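# Sort five pump bottles: faulty pumps into grey tray

## Task

Five empty pump bottles stand on the table, and one or two have a defective pump whose head stays depressed after being pushed down. Place every defective bottle in the grey tray, and make sure each working bottle ends up upright on the table and not in the tray. Each result must hold without the robot supporting it. Finally open the grippers and pull the arms away, and everything must settle and stop moving shortly afterwards.

## Robot and tools

ROBOT. Two six-joint arms with parallel grippers, named left_arm and right_arm. Their bases sit in the scene frame at left_arm (+0.064, +0.308, 0) m and right_arm (+0.035, -0.390, 0) m, each turned very slightly about z. The scene frame has its origin on the table top midway between the arms, +x pointing out over the table, +z up, and left_arm on the +y side. The arm names do not tell you which side of a camera image an arm is on.

execute_actions. The argument actions is a list holding one item or nothing.
- Empty list: nothing is commanded; you get the current state plus pictures.
- Motion item: {"rows": [...], "steps": n}, with n from 5 to 15 (default 15). Each step lasts 1/30 s. Row k is applied on step k, and the last row repeats if there are fewer rows than steps.
- Wait item: {"steps": n} with n up to 300. It returns once n steps have gone by since the previous result, and your reply time counts toward them.
- pictures (true/false) asks for camera images. Without it, images only come back for an empty list.
A refused call sends nothing to the robot.

ROW LAYOUT. Every row has exactly 14 numbers, even when one arm stays still. The first 7 are left_arm: waist, shoulder, elbow, forearm roll, wrist pitch, wrist roll, then gripper opening. The last 7 are the same for right_arm.

JOINT VALUES. These are absolute target angles in radians, in the joint space shown on the Joint positions line. They are not offsets. Ranges:
- waist: -6.283 to 6.283
- shoulder: -2.304 to 2.304
- elbow: -4.224 to 0.061
- forearm roll: -6.283 to 6.283
- wrist pitch: -2.164 to 2.164
- wrist roll: -6.283 to 6.283
A call is refused if a target goes more than 0.010 rad beyond a range end and also lies further out than that joint's last reported angle. The true ends may differ from these by up to 0.010 rad. Targets past a true end are clipped to it, and the result then prints "joint sent to its limit". That message may refer to an earlier action that was still running. Not seeing it does not prove there is more room.

OPENING. This is an absolute value from -1 (closed) to +1 (fully open, 0.084 m between the pads).

MOTION LIMITS.
- Each joint target moves at most 3.14 rad/s and takes 0.16 s to reach that speed.
- All joints of an arm are slowed together so they arrive at the same time.
- Per step, a target is held within 0.623 rad of the measured angle.
- If the targets would put the gripper more than 70 mm from where it is, all of them are scaled back.
So large moves need several calls.

GRIPPER GEOMETRY. The fingers point along the gripper's +z axis and close along its y axis. end_effector_position is the point between the closed pads, about 2 cm short of the fingertips. Closing pushes the tips about 10 mm further along +z.

GRIPPING. grip_measured is the actual opening on the same -1..1 scale you command. To hold something, command a value clearly below grip_measured; the bigger the gap, the harder the squeeze. The limit is roughly 24 N per pad for objects up to about 6 cm wide. A fast close can squeeze harder. Re-sending grip_measured still presses lightly, and wider parts may slip.

RESULT LINES.
- State line, left_arm | right_arm: gripper position (m) and quat_wxyz, plus linear and angular velocity, all in the scene frame. The printed position can drift from the true one, more so at long reach.
- Joint positions / Joint velocities: per arm, six joints then the pad gap (m).
- Joint torques: total drive output per joint. These carry offsets and noise and are nonzero even in free air.
- "joint command not followed": a clearance check altered or blocked some joint targets. The rest of the row was still carried out.
- HELD: marks steps on which your row, or part of it, was not sent.
- MOTOR HOT: appears from 65 °C. At 80 °C an OVER-TEMPERATURE FAULT brakes that arm until it cools. Holding loads, even while you are thinking, heats the motors.
- TORQUE FAULT: contact torque hit a joint's load limit. The arm backs that joint off slightly, holds for 10 s, and drops the rest of the call. Load limits (N m): waist 56.4, shoulder 56.4, elbow 47, forearm roll 25.3, wrist pitch 17.8, wrist roll 17.8. A carried object's weight counts toward them.

TIMING. The last 5 steps of each action run after its result is reported. Between calls, the arms keep heading to the last row sent until they have hardly moved for a moment or a step is HELD. After that, only a new action makes them move on or press further. Fingers already opening or closing finish their motion.

CAMERAS. There are four cameras, each 672x504: cam_head_left, cam_head_right, cam_left_wrist and cam_right_wrist. Intrinsics are given per camera. The wrist camera frame has +z forward, +x right in the image and +y down.

OTHER TOOLS.
- zoom_image(camera, region=[x0,y0,x1,y1]): pixel box of at most 504x504 from that camera's latest image, with the origin at top-left.
- read_manual(section="licences"): returns licence texts only and does not move the robot.
- finished_scene(scene=current number): ends and grades the scene, permanently. Replying without any tool call also ends things.

METHOD HINT. Test each pump by pressing its head down gently and watching whether it rises again. Then carry the faulty bottles into the tray and leave the good ones standing upright off the tray.

AVOID.
- Knocking bottles over or off the table.
- Dropping or slamming objects.
- Pressing hard, letting the arms touch each other, and torque faults.
Objects may occasionally be tugged or nudged by outside disturbances. Release everything and retract both arms before finishing.

Each tool is called after "Emit:" as a command line: name --argument value for each argument, lists and objects as JSON in quotes; but a table of rows of numbers goes row by row, as --pt "numbers of a row", without its own name.

## Session

Emit:
execute_actions --actions '[]'

Scene clock: 0.00 s of 5100.00 s.
left_arm: end_effector_position=(+0.1246, +0.0125, +0.2449) grip_measured=+1.00 end_effector_quat_wxyz=(-0.039, +0.045, +0.996, +0.065) end_effector_velocity=(-0.000, -0.000, +0.000) end_effector_angular_velocity=(-0.001, +0.000, -0.000) | right_arm: end_effector_position=(+0.6358, -0.3762, +0.2514) grip_measured=+1.00 end_effector_quat_wxyz=(-0.001, +1.000, +0.010, +0.001) end_effector_velocity=(-0.000, -0.000, -0.001) end_effector_angular_velocity=(-0.001, +0.001, -0.000)
Joint positions: left_arm=[-1.316  0.07  -0.531 -0.057 -0.748  1.94   0.084] | right_arm=[ 0.003 -0.53  -1.292  0.003 -0.759 -0.001  0.084]
Joint velocities: left_arm=[-0.001  0.001  0.    -0.001  0.     0.    -0.   ] | right_arm=[-0.001 -0.001  0.    -0.001  0.    -0.     0.   ]
Joint torques (N m, as the arm reports them, + toward a larger angle): no reading

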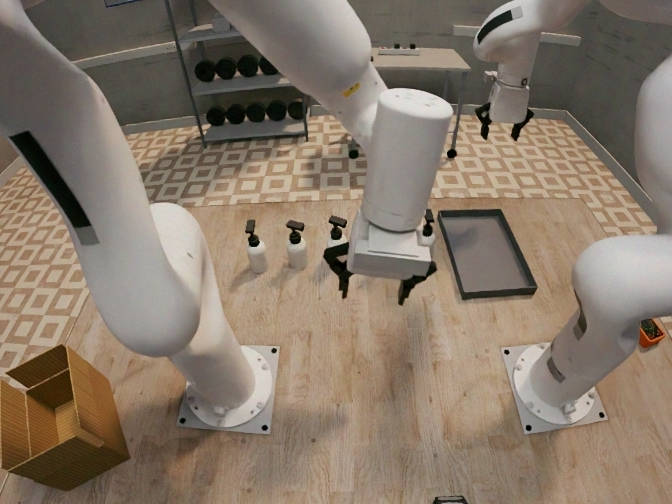

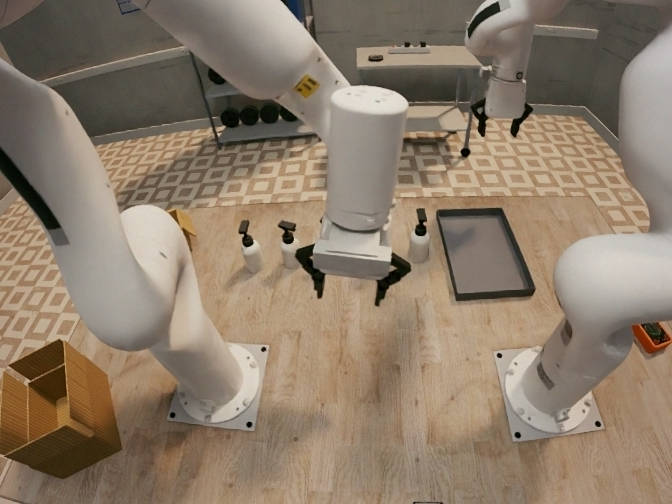

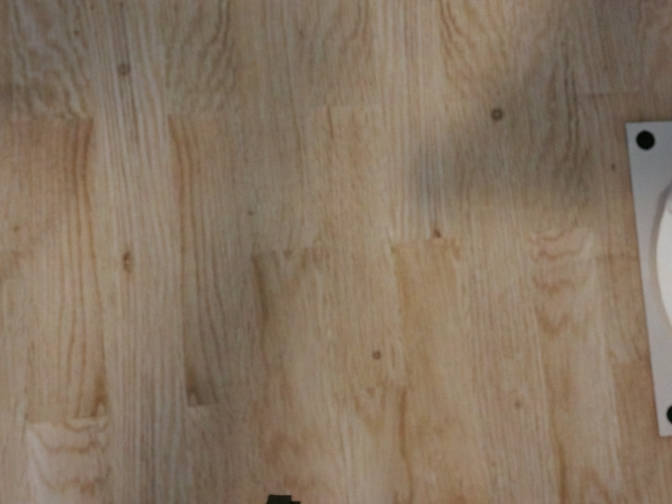

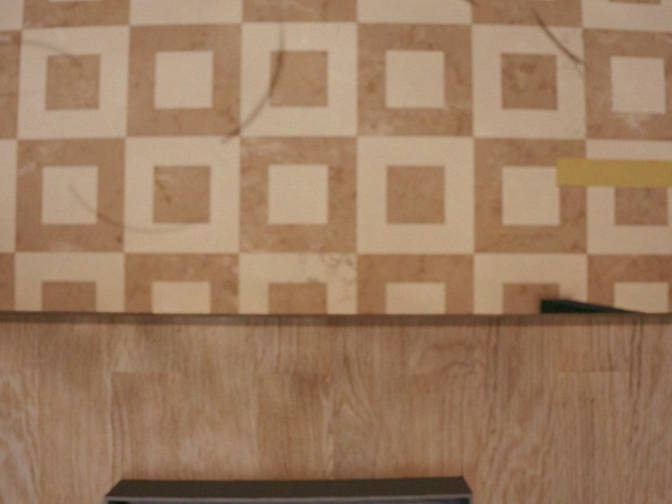

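Emit:
execute_actions --actions '[{"rows":[[-0.5,-0.09,-0.916,0,-0.826,0,-1,-1.5,-0.3,-1.0,0,-0.7,0,1]],"steps":15}]'

Emit:
execute_actions --actions '[{"steps":40}]' --pictures true

Emit:
zoom_image --camera "cam_head_left" --region '[220,150,460,280]'

Scene clock: 0.53 s of 5100.00 s.
left_arm: end_effector_position=(+0.2187, -0.0106, +0.2729) grip_measured=-0.45 end_effector_quat_wxyz=(-0.026, -0.182, +0.982, +0.042) end_effector_velocity=(+0.403, +0.000, +0.097) end_effector_angular_velocity=(-0.071, -0.185, +1.900) | right_arm: end_effector_position=(+0.6034, -0.4825, +0.2563) grip_measured=+1.00 end_effector_quat_wxyz=(-0.001, +0.997, -0.081, +0.001) end_effector_velocity=(-0.154, -0.405, +0.015) end_effector_angular_velocity=(-0.002, +0.001, -0.736)
Joint positions: left_arm=[-1.08   0.016 -0.662 -0.037 -0.774  1.703  0.024] | right_arm=[-0.181 -0.468 -1.213  0.002 -0.743 -0.001  0.084]
Joint velocities: left_arm=[ 0.982 -0.186 -0.446  0.067 -0.087 -0.976 -0.202] | right_arm=[-0.737  0.214  0.269 -0.003  0.054  0.001  0.   ]
Joint torques (N m, as the arm reports them, + toward a larger angle): left_arm=[  2.42  11.88 -18.17   2.45  -0.1   -0.49] | right_arm=[ -2.12  43.83 -29.14   2.28  -0.39  -0.66]
Steps of this call (steps 1 to 6: nothing new was sent; steps 7 to 16: the first 10 steps of this action). Readings (joint positions):
7: left_arm=[-1.316 0.070 -0.531 -0.057 -0.748 1.940] | right_arm=[0.003 -0.530 -1.292 0.003 -0.759 -0.001]
8: left_arm=[-1.313 0.069 -0.533 -0.056 -0.749 1.936] | right_arm=[0.001 -0.529 -1.291 0.003 -0.759 -0.001]
10: left_arm=[-1.276 0.060 -0.555 -0.053 -0.754 1.898] | right_arm=[-0.032 -0.517 -1.274 0.003 -0.755 -0.001]
14: left_arm=[-1.145 0.029 -0.631 -0.042 -0.768 1.768] | right_arm=[-0.132 -0.482 -1.232 0.002 -0.747 -0.001]
16: the state above

Scene clock: 1.87 s of 5100.00 s.
left_arm: end_effector_position=(+0.4539, +0.0843, +0.3295) grip_measured=-1.00 end_effector_quat_wxyz=(+0.000, +0.966, -0.258, -0.000) end_effector_velocity=(+0.001, +0.000, +0.000) end_effector_angular_velocity=(-0.001, -0.002, +0.010) | right_arm: end_effector_position=(+0.2134, -0.8717, +0.2626) grip_measured=+1.00 end_effector_quat_wxyz=(+0.000, +0.820, -0.572, +0.000) end_effector_velocity=(-0.407, -0.120, +0.002) end_effector_angular_velocity=(-0.000, +0.000, -0.824)
Joint positions: left_arm=[-0.5   -0.09  -0.916 -0.    -0.826  0.001  0.   ] | right_arm=[-1.236 -0.321 -1.027  0.    -0.705 -0.     0.084]
Joint velocities: left_arm=[ 0.002 -0.001 -0.001  0.     0.002 -0.008  0.   ] | right_arm=[-0.824  0.067  0.083 -0.     0.017  0.    -0.   ]
Joint torques (N m, as the arm reports them, + toward a larger angle): left_arm=[  1.23  14.11 -20.85   1.51   0.51  -0.46] | right_arm=[  1.9   38.31 -28.56   2.54  -0.55  -0.72]
Kept back: nothing.
Steps of this call (steps 1 to 5: the last 5 steps of your previous action; steps 6 to 40: the robot went on to your last target). Readings (joint positions):
1: left_arm=[-1.047 0.010 -0.677 -0.035 -0.777 1.670] | right_arm=[-0.206 -0.461 -1.204 0.002 -0.741 -0.001]
2: left_arm=[-1.015 0.004 -0.691 -0.033 -0.780 1.637] | right_arm=[-0.231 -0.454 -1.196 0.002 -0.740 -0.001]
4: left_arm=[-0.952 -0.008 -0.718 -0.029 -0.786 1.565] | right_arm=[-0.280 -0.441 -1.179 0.002 -0.736 -0.001]
8: left_arm=[-0.835 -0.029 -0.769 -0.022 -0.796 1.402] | right_arm=[-0.381 -0.419 -1.151 0.001 -0.731 -0.000]
40: the state above

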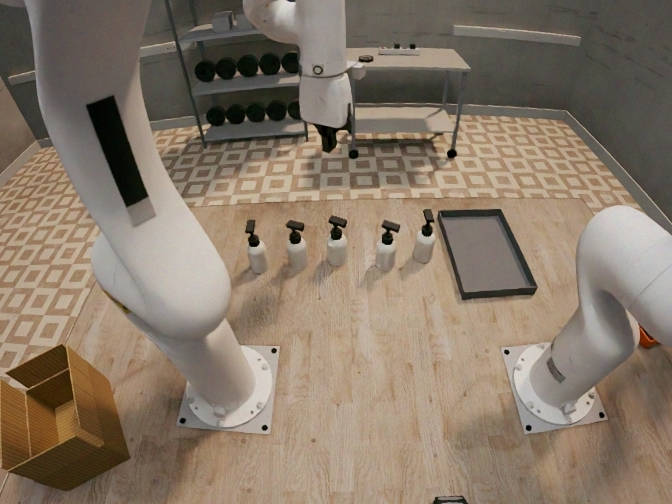

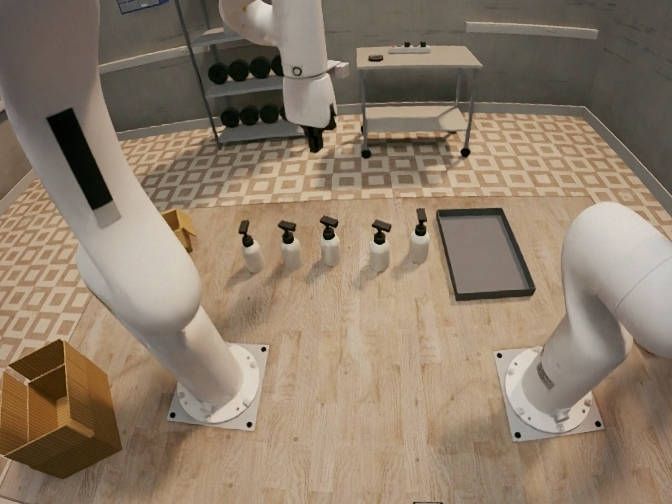

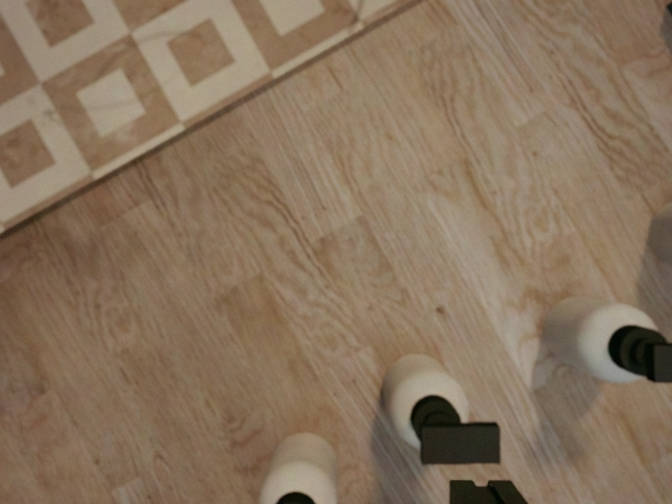

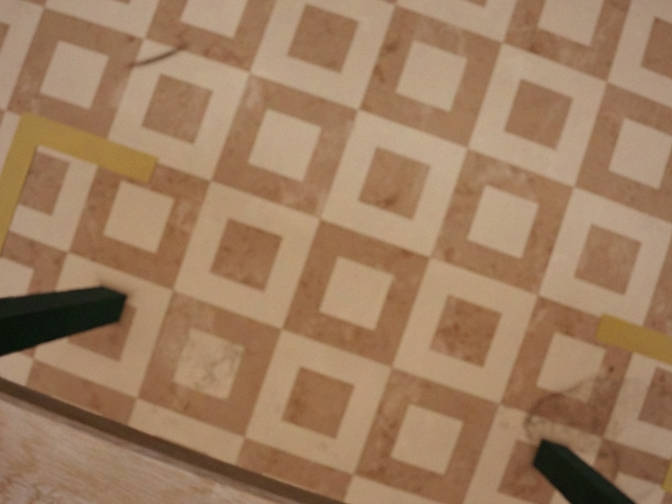

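Region (220, 150, 460, 280) of cam_head_left's 672x504 image, scaled by 2.100, with more detail than that image has; it fills the top 273 rows of this view, and the rest is white.

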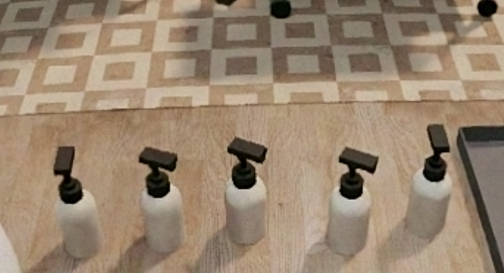

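Emit:
execute_actions --actions '[{"rows":[[-0.568,-0.19,-0.744,0,-0.554,0,-1,-1.5,-0.3,-1.0,0,-0.7,0,1]],"steps":15}]'

Emit:
execute_actions --actions '[{"steps":8}]' --pictures true

Scene clock: 2.57 s of 5100.00 s.
left_arm: end_effector_position=(+0.4243, +0.0734, +0.2364) grip_measured=-1.00 end_effector_quat_wxyz=(-0.001, +0.959, -0.285, -0.002) end_effector_velocity=(-0.114, -0.003, -0.243) end_effector_angular_velocity=(+0.033, +0.054, -0.146) | right_arm: end_effector_position=(+0.0810, -0.8921, +0.2629) grip_measured=+1.00 end_effector_quat_wxyz=(-0.000, +0.738, -0.674, -0.000) end_effector_velocity=(-0.004, -0.000, -0.000) end_effector_angular_velocity=(-0.000, +0.001, -0.008)
Joint positions: left_arm=[-0.556 -0.174 -0.773 -0.    -0.604  0.     0.   ] | right_arm=[-1.499 -0.3   -1.     0.    -0.7   -0.     0.084]
Joint velocities: left_arm=[-0.149 -0.231  0.395 -0.003  0.562 -0.001  0.   ] | right_arm=[-0.008  0.     0.    -0.001  0.     0.001 -0.   ]
Joint torques (N m, as the arm reports them, + toward a larger angle): left_arm=[  5.22  27.56 -28.91   2.04  -0.1   -0.08] | right_arm=[  1.51  36.52 -29.21   2.58  -0.43  -0.78]
Steps of this call (steps 1 to 11: the robot went on to your last target; steps 12 to 21: the first 10 steps of this action). Readings (joint positions):
12: left_arm=[-0.500 -0.090 -0.916 0.000 -0.826 0.000] | right_arm=[-1.489 -0.301 -1.001 -0.000 -0.700 0.000]
13: left_arm=[-0.501 -0.091 -0.914 0.000 -0.822 0.000] | right_arm=[-1.492 -0.301 -1.001 0.000 -0.700 -0.000]
15: left_arm=[-0.510 -0.103 -0.893 0.000 -0.784 -0.000] | right_arm=[-1.495 -0.300 -1.000 0.000 -0.700 -0.000]
19: left_arm=[-0.543 -0.153 -0.808 -0.000 -0.657 0.000] | right_arm=[-1.498 -0.300 -1.000 0.000 -0.700 -0.000]
21: the state above

Scene clock: 2.83 s of 5100.00 s.
left_arm: end_effector_position=(+0.4182, +0.0718, +0.2206) grip_measured=-1.00 end_effector_quat_wxyz=(+0.000, +0.957, -0.290, +0.001) end_effector_velocity=(-0.004, -0.001, -0.010) end_effector_angular_velocity=(-0.001, -0.002, -0.006) | right_arm: end_effector_position=(+0.0806, -0.8922, +0.2629) grip_measured=+1.00 end_effector_quat_wxyz=(+0.000, +0.738, -0.675, -0.000) end_effector_velocity=(-0.001, -0.000, +0.000) end_effector_angular_velocity=(-0.000, +0.000, -0.002)
Joint positions: left_arm=[-0.567 -0.189 -0.746  0.    -0.557 -0.     0.   ] | right_arm=[-1.5   -0.3   -1.     0.    -0.7   -0.     0.084]
Joint velocities: left_arm=[-0.007 -0.009  0.017 -0.     0.028 -0.001  0.   ] | right_arm=[-0.002  0.    -0.    -0.    -0.     0.     0.   ]
Joint torques (N m, as the arm reports them, + toward a larger angle): left_arm=[  0.84  17.03 -19.89   1.53   0.19  -0.25] | right_arm=[  0.88  35.89 -29.52   2.84  -0.29  -0.69]
Kept back: nothing.
Steps of this call (steps 1 to 5: the last 5 steps of your previous action; steps 6 to 8: the robot went on to your last target). Readings (joint positions):
1: left_arm=[-0.560 -0.180 -0.762 -0.000 -0.588 0.000] | right_arm=[-1.499 -0.300 -1.000 0.000 -0.700 -0.000]
2: left_arm=[-0.563 -0.183 -0.756 -0.000 -0.578 0.000] | right_arm=[-1.499 -0.300 -1.000 0.000 -0.700 -0.000]
4: left_arm=[-0.565 -0.186 -0.750 -0.000 -0.565 0.000] | right_arm=[-1.500 -0.300 -1.000 0.000 -0.700 -0.000]
8: the state above

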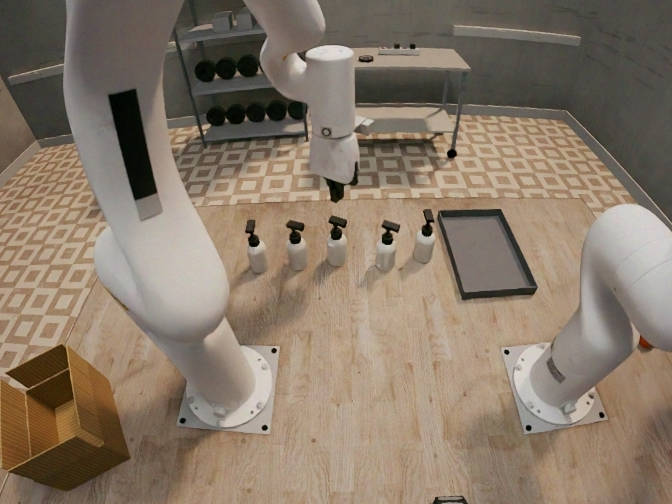

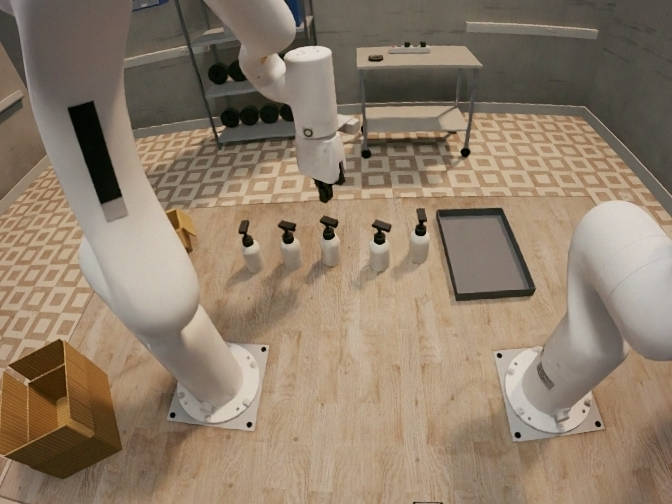

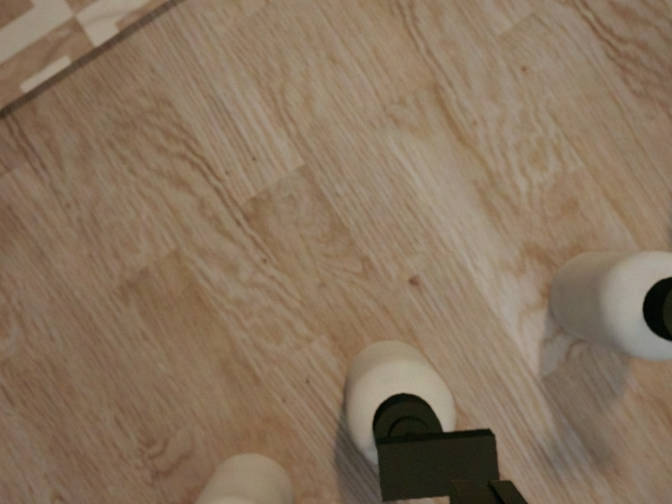

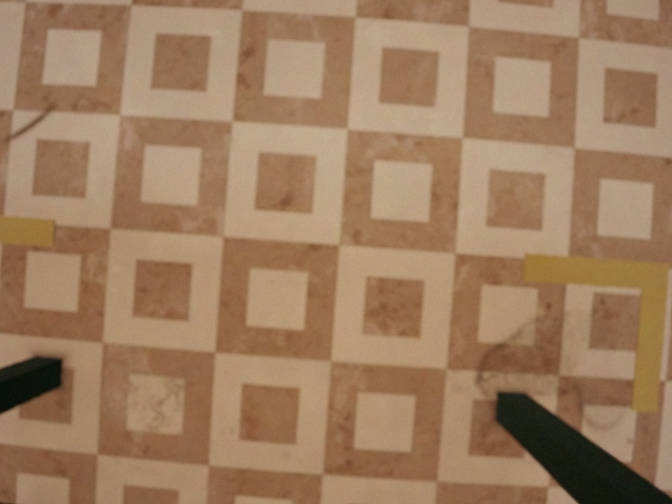

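Emit:
execute_actions --actions '[{"rows":[[-0.568,-0.29,-0.726,0,-0.436,0,-1,-1.5,-0.3,-1.0,0,-0.7,0,1],[-0.568,-0.29,-0.726,0,-0.436,0,-1,-1.5,-0.3,-1.0,0,-0.7,0,1],[-0.568,-0.29,-0.726,0,-0.436,0,-1,-1.5,-0.3,-1.0,0,-0.7,0,1],[-0.568,-0.29,-0.726,0,-0.436,0,-1,-1.5,-0.3,-1.0,0,-0.7,0,1],[-0.568,-0.29,-0.726,0,-0.436,0,-1,-1.5,-0.3,-1.0,0,-0.7,0,1],[-0.568,-0.29,-0.726,0,-0.436,0,-1,-1.5,-0.3,-1.0,0,-0.7,0,1],[-0.568,-0.318,-0.721,0,-0.403,0,-1,-1.5,-0.3,-1.0,0,-0.7,0,1],[-0.568,-0.318,-0.721,0,-0.403,0,-1,-1.5,-0.3,-1.0,0,-0.7,0,1],[-0.568,-0.345,-0.716,0,-0.37,0,-1,-1.5,-0.3,-1.0,0,-0.7,0,1]],"steps":15}]'

Emit:
execute_actions --actions '[{"rows":[[-0.568,-0.345,-0.716,0,-0.37,0,-1,-1.5,-0.3,-1.0,0,-0.7,0,1]],"steps":8}]'

Emit:
execute_actions --actions '[{"rows":[[-0.568,-0.18,-0.746,0,-0.566,0,-1,-1.5,-0.3,-1.0,0,-0.7,0,1]],"steps":15}]'

Emit:
execute_actions --actions '[{"rows":[[-0.356,-0.074,-0.613,0,-0.539,0,-1,-1.5,-0.3,-1.0,0,-0.7,0,1]],"steps":15}]'

Emit:
execute_actions --actions '[{"steps":10}]' --pictures true

Scene clock: 3.70 s of 5100.00 s.
left_arm: end_effector_position=(+0.4191, +0.0708, +0.1644) grip_measured=-1.00 end_effector_quat_wxyz=(+0.000, +0.957, -0.290, +0.000) end_effector_velocity=(+0.007, -0.005, -0.184) end_effector_angular_velocity=(-0.024, -0.036, -0.002) | right_arm: end_effector_position=(+0.0806, -0.8922, +0.2629) grip_measured=+1.00 end_effector_quat_wxyz=(+0.000, +0.738, -0.675, -0.000) end_effector_velocity=(+0.000, +0.001, -0.000) end_effector_angular_velocity=(+0.001, +0.000, +0.001)
Joint positions: left_arm=[-0.568 -0.302 -0.724  0.    -0.421  0.     0.   ] | right_arm=[-1.5   -0.3   -1.     0.    -0.7   -0.     0.084]
Joint velocities: left_arm=[-0.002 -0.387  0.06   0.001  0.49  -0.     0.   ] | right_arm=[ 0.001 -0.     0.001 -0.     0.     0.     0.   ]
Joint torques (N m, as the arm reports them, + toward a larger angle): left_arm=[  2.35  10.56 -15.14   1.53   0.31  -0.06] | right_arm=[  0.43  35.93 -29.5    2.43  -0.38  -0.71]
Steps of this call (steps 1 to 16: the robot went on to your last target; steps 17 to 26: the first 10 steps of this action). Readings (joint positions):
17: left_arm=[-0.568 -0.190 -0.744 0.000 -0.554 -0.000] | right_arm=[-1.500 -0.300 -1.000 0.000 -0.700 0.000]
18: left_arm=[-0.568 -0.192 -0.744 0.000 -0.550 -0.000] | right_arm=[-1.500 -0.300 -1.000 -0.000 -0.700 -0.000]
20: left_arm=[-0.568 -0.220 -0.740 0.000 -0.515 0.000] | right_arm=[-1.500 -0.300 -1.000 -0.000 -0.700 -0.000]
24: left_arm=[-0.568 -0.280 -0.727 -0.000 -0.450 -0.000] | right_arm=[-1.500 -0.300 -1.000 0.000 -0.700 -0.000]
26: the state above

Scene clock: 3.97 s of 5100.00 s.
left_arm: end_effector_position=(+0.4187, +0.0711, +0.1453) grip_measured=-1.00 end_effector_quat_wxyz=(+0.000, +0.957, -0.290, +0.001) end_effector_velocity=(+0.000, -0.000, -0.010) end_effector_angular_velocity=(-0.002, -0.002, +0.002) | right_arm: end_effector_position=(+0.0806, -0.8922, +0.2629) grip_measured=+1.00 end_effector_quat_wxyz=(+0.000, +0.738, -0.675, -0.000) end_effector_velocity=(+0.001, +0.000, -0.000) end_effector_angular_velocity=(+0.000, -0.000, +0.002)
Joint positions: left_arm=[-0.568 -0.342 -0.717 -0.    -0.372  0.     0.   ] | right_arm=[-1.5   -0.3   -1.    -0.    -0.7    0.     0.084]
Joint velocities: left_arm=[ 0.001 -0.022  0.003 -0.001  0.028  0.     0.   ] | right_arm=[ 0.002  0.     0.001  0.     0.001 -0.    -0.   ]
Joint torques (N m, as the arm reports them, + toward a larger angle): left_arm=[  4.2   16.11 -13.47   2.57   0.01  -0.18] | right_arm=[  0.4   36.41 -29.8    2.42  -0.36  -0.71]
Steps of this call (steps 1 to 5: the last 5 steps of your previous action; steps 6 to 8: the first 3 steps of this action). Readings (joint positions):
6: left_arm=[-0.568 -0.340 -0.717 -0.000 -0.375 0.000] | right_arm=[-1.500 -0.300 -1.000 0.000 -0.700 0.000]
7: left_arm=[-0.568 -0.341 -0.717 -0.000 -0.374 0.000] | right_arm=[-1.500 -0.300 -1.000 -0.000 -0.700 0.000]
8: the state above

Scene clock: 4.47 s of 5100.00 s.
left_arm: end_effector_position=(+0.4185, +0.0712, +0.2178) grip_measured=-1.00 end_effector_quat_wxyz=(+0.001, +0.957, -0.290, +0.002) end_effector_velocity=(-0.024, +0.016, +0.064) end_effector_angular_velocity=(+0.037, +0.058, +0.002) | right_arm: end_effector_position=(+0.0806, -0.8922, +0.2629) grip_measured=+1.00 end_effector_quat_wxyz=(+0.000, +0.738, -0.675, -0.000) end_effector_velocity=(+0.000, +0.000, -0.000) end_effector_angular_velocity=(+0.000, +0.001, +0.002)
Joint positions: left_arm=[-0.568 -0.193 -0.744  0.    -0.547  0.     0.   ] | right_arm=[-1.5   -0.3   -1.     0.    -0.7    0.     0.084]
Joint velocities: left_arm=[ 0.001  0.144 -0.008 -0.002 -0.221  0.     0.   ] | right_arm=[ 0.001  0.     0.    -0.001  0.    -0.    -0.   ]
Joint torques (N m, as the arm reports them, + toward a larger angle): left_arm=[  0.83   9.76 -17.78   2.14   0.39  -0.25] | right_arm=[  1.11  35.95 -29.54   2.44  -0.41  -0.75]
Steps of this call (steps 1 to 5: the last 5 steps of your previous action; steps 6 to 15: the first 10 steps of this action). Readings (joint positions):
6: left_arm=[-0.568 -0.344 -0.717 -0.000 -0.371 -0.000] | right_arm=[-1.500 -0.300 -1.000 0.000 -0.700 0.000]
7: left_arm=[-0.568 -0.342 -0.717 -0.000 -0.374 -0.000] | right_arm=[-1.500 -0.300 -1.000 -0.000 -0.700 -0.000]
9: left_arm=[-0.568 -0.314 -0.720 -0.000 -0.413 0.000] | right_arm=[-1.500 -0.300 -1.000 0.000 -0.700 0.000]
13: left_arm=[-0.568 -0.210 -0.742 0.000 -0.525 0.000] | right_arm=[-1.500 -0.300 -1.000 -0.000 -0.700 0.000]
15: the state above

Scene clock: 4.97 s of 5100.00 s.
left_arm: end_effector_position=(+0.4149, +0.1597, +0.2204) grip_measured=-1.00 end_effector_quat_wxyz=(-0.000, +0.980, -0.199, -0.000) end_effector_velocity=(-0.018, +0.119, -0.008) end_effector_angular_velocity=(-0.001, -0.002, +0.270) | right_arm: end_effector_position=(+0.0806, -0.8922, +0.2629) grip_measured=+1.00 end_effector_quat_wxyz=(+0.000, +0.738, -0.675, -0.000) end_effector_velocity=(+0.001, -0.000, +0.000) end_effector_angular_velocity=(-0.001, -0.000, +0.001)
Joint positions: left_arm=[-0.379 -0.086 -0.628  0.    -0.543 -0.     0.   ] | right_arm=[-1.5   -0.3   -1.    -0.    -0.7   -0.     0.084]
Joint velocities: left_arm=[ 0.27   0.136  0.172 -0.001  0.038  0.001  0.   ] | right_arm=[ 0.001  0.    -0.001  0.     0.    -0.     0.   ]
Joint torques (N m, as the arm reports them, + toward a larger angle): left_arm=[ -4.49   4.93 -22.2    2.83   0.16  -0.14] | right_arm=[  0.68  35.86 -29.67   2.28  -0.4   -0.79]
Steps of this call (steps 1 to 5: the last 5 steps of your previous action; steps 6 to 15: the first 10 steps of this action). Readings (joint positions):
6: left_arm=[-0.568 -0.183 -0.745 -0.000 -0.564 0.000] | right_arm=[-1.500 -0.300 -1.000 0.000 -0.700 0.000]
7: left_arm=[-0.565 -0.181 -0.743 -0.000 -0.564 0.000] | right_arm=[-1.500 -0.300 -1.000 0.000 -0.700 0.000]
9: left_arm=[-0.530 -0.162 -0.721 -0.000 -0.559 0.000] | right_arm=[-1.500 -0.300 -1.000 -0.000 -0.700 -0.000]
13: left_arm=[-0.409 -0.101 -0.646 0.000 -0.546 -0.000] | right_arm=[-1.500 -0.300 -1.000 -0.000 -0.700 0.000]
15: the state above

Scene clock: 5.30 s of 5100.00 s.
left_arm: end_effector_position=(+0.4136, +0.1693, +0.2198) grip_measured=-1.00 end_effector_quat_wxyz=(+0.000, +0.982, -0.188, +0.000) end_effector_velocity=(-0.000, +0.004, +0.000) end_effector_angular_velocity=(+0.000, -0.000, +0.009) | right_arm: end_effector_position=(+0.0806, -0.8922, +0.2629) grip_measured=+1.00 end_effector_quat_wxyz=(+0.000, +0.738, -0.675, -0.000) end_effector_velocity=(+0.000, -0.000, +0.000) end_effector_angular_velocity=(-0.001, -0.000, +0.000)
Joint positions: left_arm=[-0.357 -0.075 -0.614 -0.    -0.539  0.     0.   ] | right_arm=[-1.5   -0.3   -1.    -0.    -0.7   -0.     0.084]
Joint velocities: left_arm=[ 0.009  0.006  0.005  0.    -0.001 -0.     0.   ] | right_arm=[ 0.     0.    -0.     0.     0.001 -0.    -0.   ]
Joint torques (N m, as the arm reports them, + toward a larger angle): left_arm=[  3.1   12.57 -19.39   1.41   0.13  -0.25] | right_arm=[  0.76  36.55 -29.42   2.49  -0.37  -0.76]
Kept back: nothing.
Steps of this call (steps 1 to 5: the last 5 steps of your previous action; steps 6 to 10: the robot went on to your last target). Readings (joint positions):
1: left_arm=[-0.372 -0.082 -0.623 0.000 -0.542 -0.000] | right_arm=[-1.500 -0.300 -1.000 0.000 -0.700 -0.000]
2: left_arm=[-0.367 -0.080 -0.620 -0.000 -0.541 -0.000] | right_arm=[-1.500 -0.300 -1.000 0.000 -0.700 0.000]
4: left_arm=[-0.362 -0.077 -0.617 -0.000 -0.540 0.000] | right_arm=[-1.500 -0.300 -1.000 -0.000 -0.700 0.000]
8: left_arm=[-0.358 -0.075 -0.614 -0.000 -0.539 0.000] | right_arm=[-1.500 -0.300 -1.000 0.000 -0.700 0.000]
10: the state above

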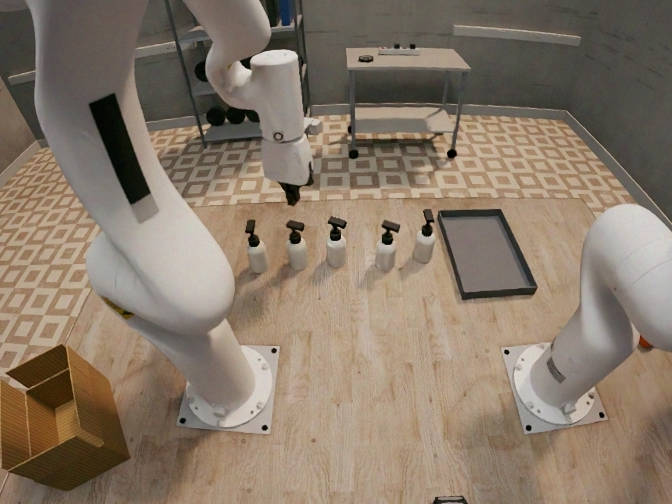

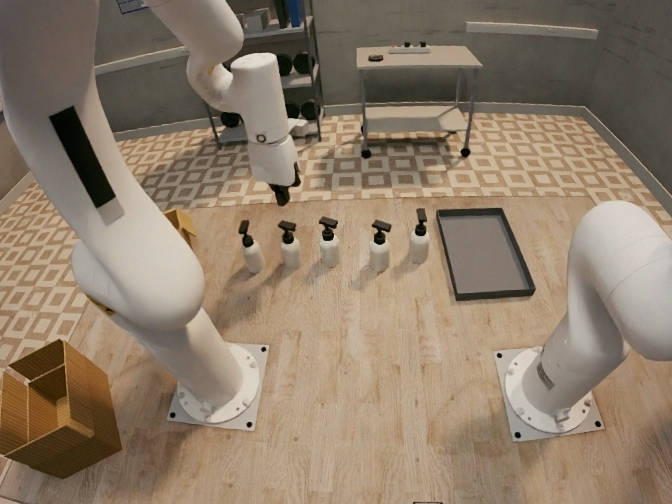

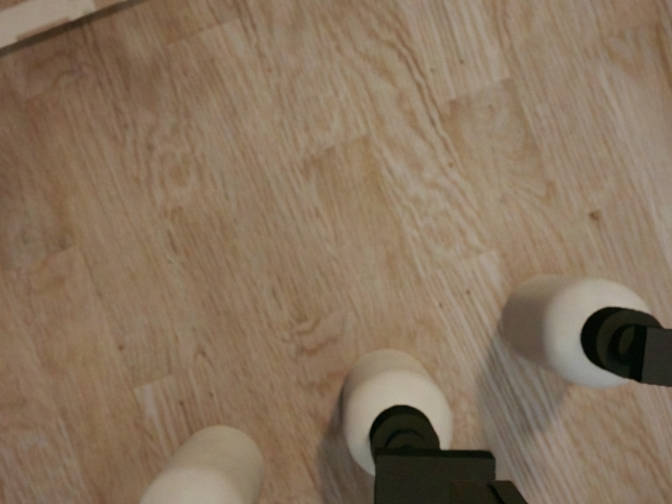

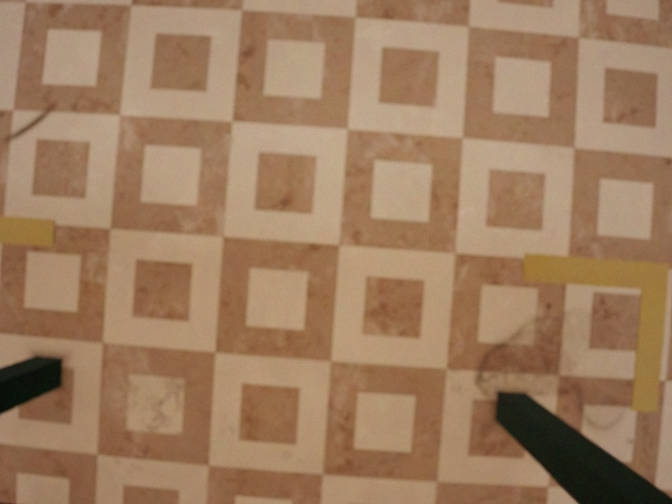

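Emit:
execute_actions --actions '[{"rows":[[-0.346,-0.18,-0.578,0,-0.398,0,-1,-1.5,-0.3,-1.0,0,-0.7,0,1],[-0.346,-0.18,-0.578,0,-0.398,0,-1,-1.5,-0.3,-1.0,0,-0.7,0,1],[-0.346,-0.18,-0.578,0,-0.398,0,-1,-1.5,-0.3,-1.0,0,-0.7,0,1],[-0.346,-0.18,-0.578,0,-0.398,0,-1,-1.5,-0.3,-1.0,0,-0.7,0,1],[-0.346,-0.18,-0.578,0,-0.398,0,-1,-1.5,-0.3,-1.0,0,-0.7,0,1],[-0.346,-0.18,-0.578,0,-0.398,0,-1,-1.5,-0.3,-1.0,0,-0.7,0,1],[-0.346,-0.21,-0.571,0,-0.362,0,-1,-1.5,-0.3,-1.0,0,-0.7,0,1],[-0.346,-0.21,-0.571,0,-0.362,0,-1,-1.5,-0.3,-1.0,0,-0.7,0,1],[-0.346,-0.237,-0.565,0,-0.328,0,-1,-1.5,-0.3,-1.0,0,-0.7,0,1]],"steps":15}]'

Emit:
execute_actions --actions '[{"rows":[[-0.346,-0.237,-0.565,0,-0.328,0,-1,-1.5,-0.3,-1.0,0,-0.7,0,1]],"steps":8}]'

Emit:
execute_actions --actions '[{"rows":[[-0.346,-0.055,-0.602,0,-0.547,0,-1,-1.5,-0.3,-1.0,0,-0.7,0,1]],"steps":15}]'

Emit:
execute_actions --actions '[{"rows":[[-0.074,0.002,-0.527,0,-0.529,0,-1,-1.5,-0.3,-1.0,0,-0.7,0,1]],"steps":15}]'

Emit:
execute_actions --actions '[{"steps":12}]' --pictures true

Scene clock: 6.20 s of 5100.00 s.
left_arm: end_effector_position=(+0.4117, +0.1742, +0.1634) grip_measured=-1.00 end_effector_quat_wxyz=(-0.000, +0.983, -0.183, -0.000) end_effector_velocity=(-0.005, +0.005, -0.183) end_effector_angular_velocity=(-0.010, -0.027, +0.008) | right_arm: end_effector_position=(+0.0806, -0.8922, +0.2629) grip_measured=+1.00 end_effector_quat_wxyz=(+0.000, +0.738, -0.675, -0.000) end_effector_velocity=(-0.000, -0.000, -0.000) end_effector_angular_velocity=(-0.001, +0.000, +0.000)
Joint positions: left_arm=[-0.347 -0.192 -0.576 -0.    -0.384 -0.     0.   ] | right_arm=[-1.5   -0.3   -1.    -0.    -0.7   -0.     0.084]
Joint velocities: left_arm=[ 0.008 -0.416  0.094  0.001  0.54  -0.     0.   ] | right_arm=[-0.     0.     0.    -0.001  0.001  0.    -0.   ]
Joint torques (N m, as the arm reports them, + toward a larger angle): left_arm=[  3.63  12.21 -14.74   2.3    0.34  -0.44] | right_arm=[  0.33  36.54 -29.57   2.44  -0.42  -0.76]
Steps of this call (steps 1 to 17: the robot went on to your last target; steps 18 to 27: the first 10 steps of this action). Readings (joint positions):
18: left_arm=[-0.356 -0.074 -0.613 0.000 -0.539 -0.000] | right_arm=[-1.500 -0.300 -1.000 -0.000 -0.700 -0.000]
19: left_arm=[-0.356 -0.076 -0.613 0.000 -0.535 0.000] | right_arm=[-1.500 -0.300 -1.000 -0.000 -0.700 0.000]
21: left_arm=[-0.353 -0.101 -0.605 0.000 -0.498 0.000] | right_arm=[-1.500 -0.300 -1.000 0.000 -0.700 -0.000]
25: left_arm=[-0.347 -0.168 -0.581 -0.000 -0.417 -0.000] | right_arm=[-1.500 -0.300 -1.000 -0.000 -0.700 -0.000]
27: the state above

Scene clock: 6.47 s of 5100.00 s.
left_arm: end_effector_position=(+0.4101, +0.1751, +0.1449) grip_measured=-1.00 end_effector_quat_wxyz=(+0.000, +0.983, -0.183, +0.000) end_effector_velocity=(+0.004, -0.002, -0.004) end_effector_angular_velocity=(-0.004, -0.011, +0.001) | right_arm: end_effector_position=(+0.0806, -0.8922, +0.2629) grip_measured=+1.00 end_effector_quat_wxyz=(+0.000, +0.738, -0.675, -0.000) end_effector_velocity=(+0.000, +0.000, -0.000) end_effector_angular_velocity=(+0.000, -0.001, -0.001)
Joint positions: left_arm=[-0.346 -0.234 -0.566 -0.    -0.331 -0.     0.   ] | right_arm=[-1.5   -0.3   -1.    -0.    -0.7    0.     0.084]
Joint velocities: left_arm=[ 0.    -0.015 -0.004 -0.     0.022 -0.     0.   ] | right_arm=[ 0.    -0.     0.     0.001 -0.    -0.    -0.   ]
Joint torques (N m, as the arm reports them, + toward a larger angle): left_arm=[  3.53  15.05 -14.83   1.67   0.5   -0.41] | right_arm=[  1.39  36.11 -29.6    2.43  -0.37  -0.73]
Steps of this call (steps 1 to 5: the last 5 steps of your previous action; steps 6 to 8: the first 3 steps of this action). Readings (joint positions):
6: left_arm=[-0.346 -0.232 -0.566 -0.000 -0.334 -0.000] | right_arm=[-1.500 -0.300 -1.000 -0.000 -0.700 0.000]
7: left_arm=[-0.346 -0.234 -0.566 -0.000 -0.332 -0.000] | right_arm=[-1.500 -0.300 -1.000 0.000 -0.700 -0.000]
8: the state above

Scene clock: 6.97 s of 5100.00 s.
left_arm: end_effector_position=(+0.4121, +0.1744, +0.2163) grip_measured=-1.00 end_effector_quat_wxyz=(+0.000, +0.983, -0.183, +0.002) end_effector_velocity=(-0.025, +0.009, +0.073) end_effector_angular_velocity=(+0.022, +0.060, +0.001) | right_arm: end_effector_position=(+0.0806, -0.8922, +0.2629) grip_measured=+1.00 end_effector_quat_wxyz=(+0.000, +0.738, -0.675, -0.000) end_effector_velocity=(-0.000, +0.000, -0.000) end_effector_angular_velocity=(+0.001, -0.001, -0.001)
Joint positions: left_arm=[-0.346 -0.071 -0.6    0.    -0.524  0.     0.   ] | right_arm=[-1.5   -0.3   -1.     0.    -0.7   -0.     0.084]
Joint velocities: left_arm=[-0.001  0.178 -0.02  -0.001 -0.262  0.     0.   ] | right_arm=[-0.001  0.     0.001  0.001 -0.    -0.001  0.   ]
Joint torques (N m, as the arm reports them, + toward a larger angle): left_arm=[  1.8    4.12 -16.86   1.7    0.3   -0.5 ] | right_arm=[  0.21  36.12 -29.32   2.47  -0.39  -0.7 ]
Steps of this call (steps 1 to 5: the last 5 steps of your previous action; steps 6 to 15: the first 10 steps of this action). Readings (joint positions):
6: left_arm=[-0.346 -0.236 -0.566 -0.000 -0.329 -0.000] | right_arm=[-1.500 -0.300 -1.000 0.000 -0.700 0.000]
7: left_arm=[-0.346 -0.234 -0.566 -0.000 -0.332 -0.000] | right_arm=[-1.500 -0.300 -1.000 -0.000 -0.700 0.000]
9: left_arm=[-0.346 -0.206 -0.570 -0.000 -0.370 0.000] | right_arm=[-1.500 -0.300 -1.000 -0.000 -0.700 0.000]
13: left_arm=[-0.346 -0.092 -0.596 0.000 -0.497 0.000] | right_arm=[-1.500 -0.300 -1.000 -0.000 -0.700 -0.000]
15: the state above

Scene clock: 7.47 s of 5100.00 s.
left_arm: end_effector_position=(+0.4079, +0.2624, +0.2181) grip_measured=-1.00 end_effector_quat_wxyz=(-0.000, +0.998, -0.066, -0.000) end_effector_velocity=(-0.025, +0.162, -0.009) end_effector_angular_velocity=(-0.001, -0.002, +0.453) | right_arm: end_effector_position=(+0.0806, -0.8922, +0.2629) grip_measured=+1.00 end_effector_quat_wxyz=(+0.000, +0.738, -0.675, -0.000) end_effector_velocity=(+0.000, -0.001, +0.000) end_effector_angular_velocity=(-0.002, -0.000, +0.001)
Joint positions: left_arm=[-0.112 -0.006 -0.537  0.    -0.532 -0.     0.   ] | right_arm=[-1.5   -0.3   -1.    -0.    -0.7    0.     0.084]
Joint velocities: left_arm=[ 0.453  0.1    0.127 -0.001  0.029  0.     0.   ] | right_arm=[ 0.001  0.    -0.001 -0.     0.001 -0.     0.   ]
Joint torques (N m, as the arm reports them, + toward a larger angle): left_arm=[-11.38   6.62 -20.93   2.47   0.54  -0.14] | right_arm=[  1.71  36.17 -29.67   2.44  -0.32  -0.74]
Steps of this call (steps 1 to 5: the last 5 steps of your previous action; steps 6 to 15: the first 10 steps of this action). Readings (joint positions):
6: left_arm=[-0.346 -0.058 -0.601 -0.000 -0.544 0.000] | right_arm=[-1.500 -0.300 -1.000 0.000 -0.700 -0.000]
7: left_arm=[-0.343 -0.057 -0.600 -0.000 -0.545 0.000] | right_arm=[-1.500 -0.300 -1.000 -0.000 -0.700 -0.000]
9: left_arm=[-0.307 -0.048 -0.591 -0.000 -0.543 0.000] | right_arm=[-1.500 -0.300 -1.000 -0.000 -0.700 -0.000]
13: left_arm=[-0.159 -0.017 -0.550 0.000 -0.534 -0.000] | right_arm=[-1.500 -0.300 -1.000 -0.000 -0.700 0.000]
15: the state above

Scene clock: 7.87 s of 5100.00 s.
left_arm: end_effector_position=(+0.4059, +0.2753, +0.2175) grip_measured=-1.00 end_effector_quat_wxyz=(+0.000, +0.999, -0.048, +0.000) end_effector_velocity=(-0.000, +0.003, +0.000) end_effector_angular_velocity=(-0.000, -0.003, +0.008) | right_arm: end_effector_position=(+0.0806, -0.8922, +0.2629) grip_measured=+1.00 end_effector_quat_wxyz=(+0.000, +0.738, -0.675, -0.000) end_effector_velocity=(-0.000, -0.000, +0.000) end_effector_angular_velocity=(-0.001, +0.000, +0.000)
Joint positions: left_arm=[-0.075  0.002 -0.527 -0.    -0.529  0.     0.   ] | right_arm=[-1.5   -0.3   -1.    -0.    -0.7    0.     0.084]
Joint velocities: left_arm=[ 0.008  0.003  0.003  0.     0.003 -0.     0.   ] | right_arm=[-0.     0.    -0.001 -0.    -0.    -0.    -0.   ]
Joint torques (N m, as the arm reports them, + toward a larger angle): left_arm=[  2.94  10.97 -19.33   1.79   0.31  -0.51] | right_arm=[  0.41  36.48 -29.5    2.56  -0.36  -0.7 ]
Kept back: nothing.
Steps of this call (steps 1 to 5: the last 5 steps of your previous action; steps 6 to 12: the robot went on to your last target). Readings (joint positions):
1: left_arm=[-0.099 -0.003 -0.534 0.000 -0.531 -0.000] | right_arm=[-1.500 -0.300 -1.000 0.000 -0.700 0.000]
2: left_arm=[-0.092 -0.002 -0.532 0.000 -0.530 -0.000] | right_arm=[-1.500 -0.300 -1.000 0.000 -0.700 0.000]
4: left_arm=[-0.083 0.000 -0.529 -0.000 -0.530 -0.000] | right_arm=[-1.500 -0.300 -1.000 0.000 -0.700 -0.000]
8: left_arm=[-0.077 0.001 -0.528 -0.000 -0.529 0.000] | right_arm=[-1.500 -0.300 -1.000 -0.000 -0.700 -0.000]
12: the state above

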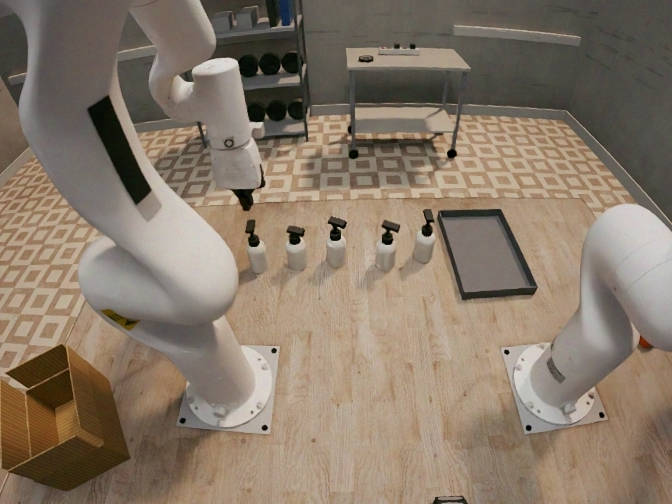

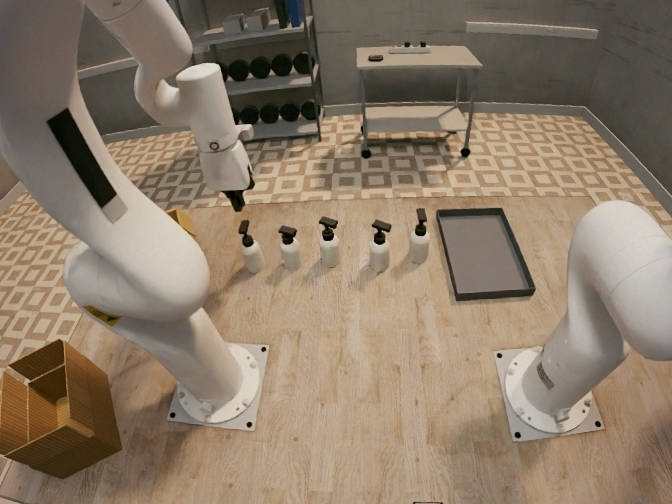

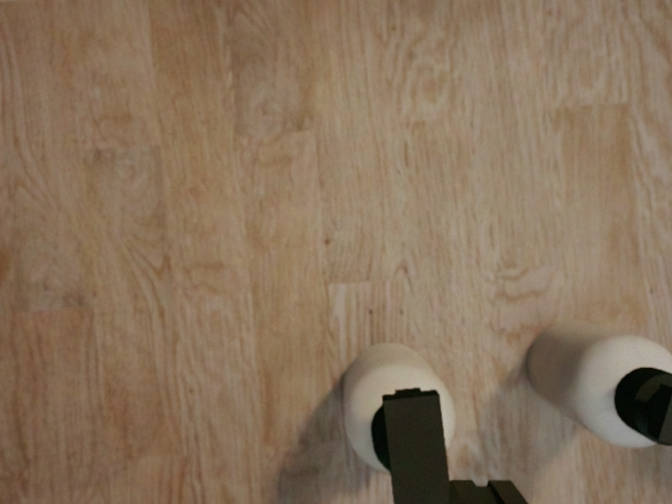

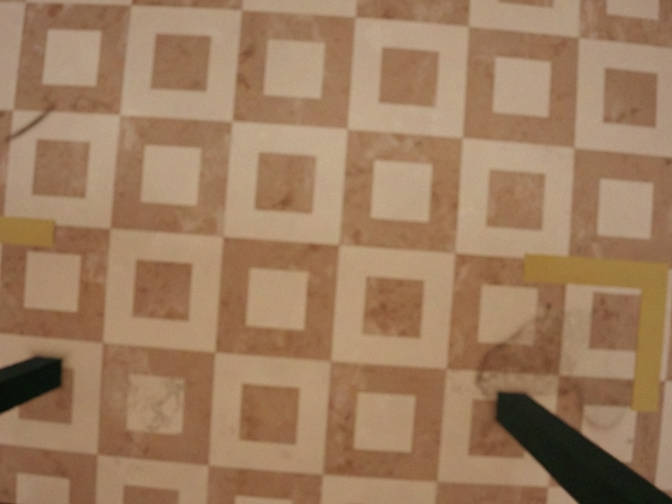

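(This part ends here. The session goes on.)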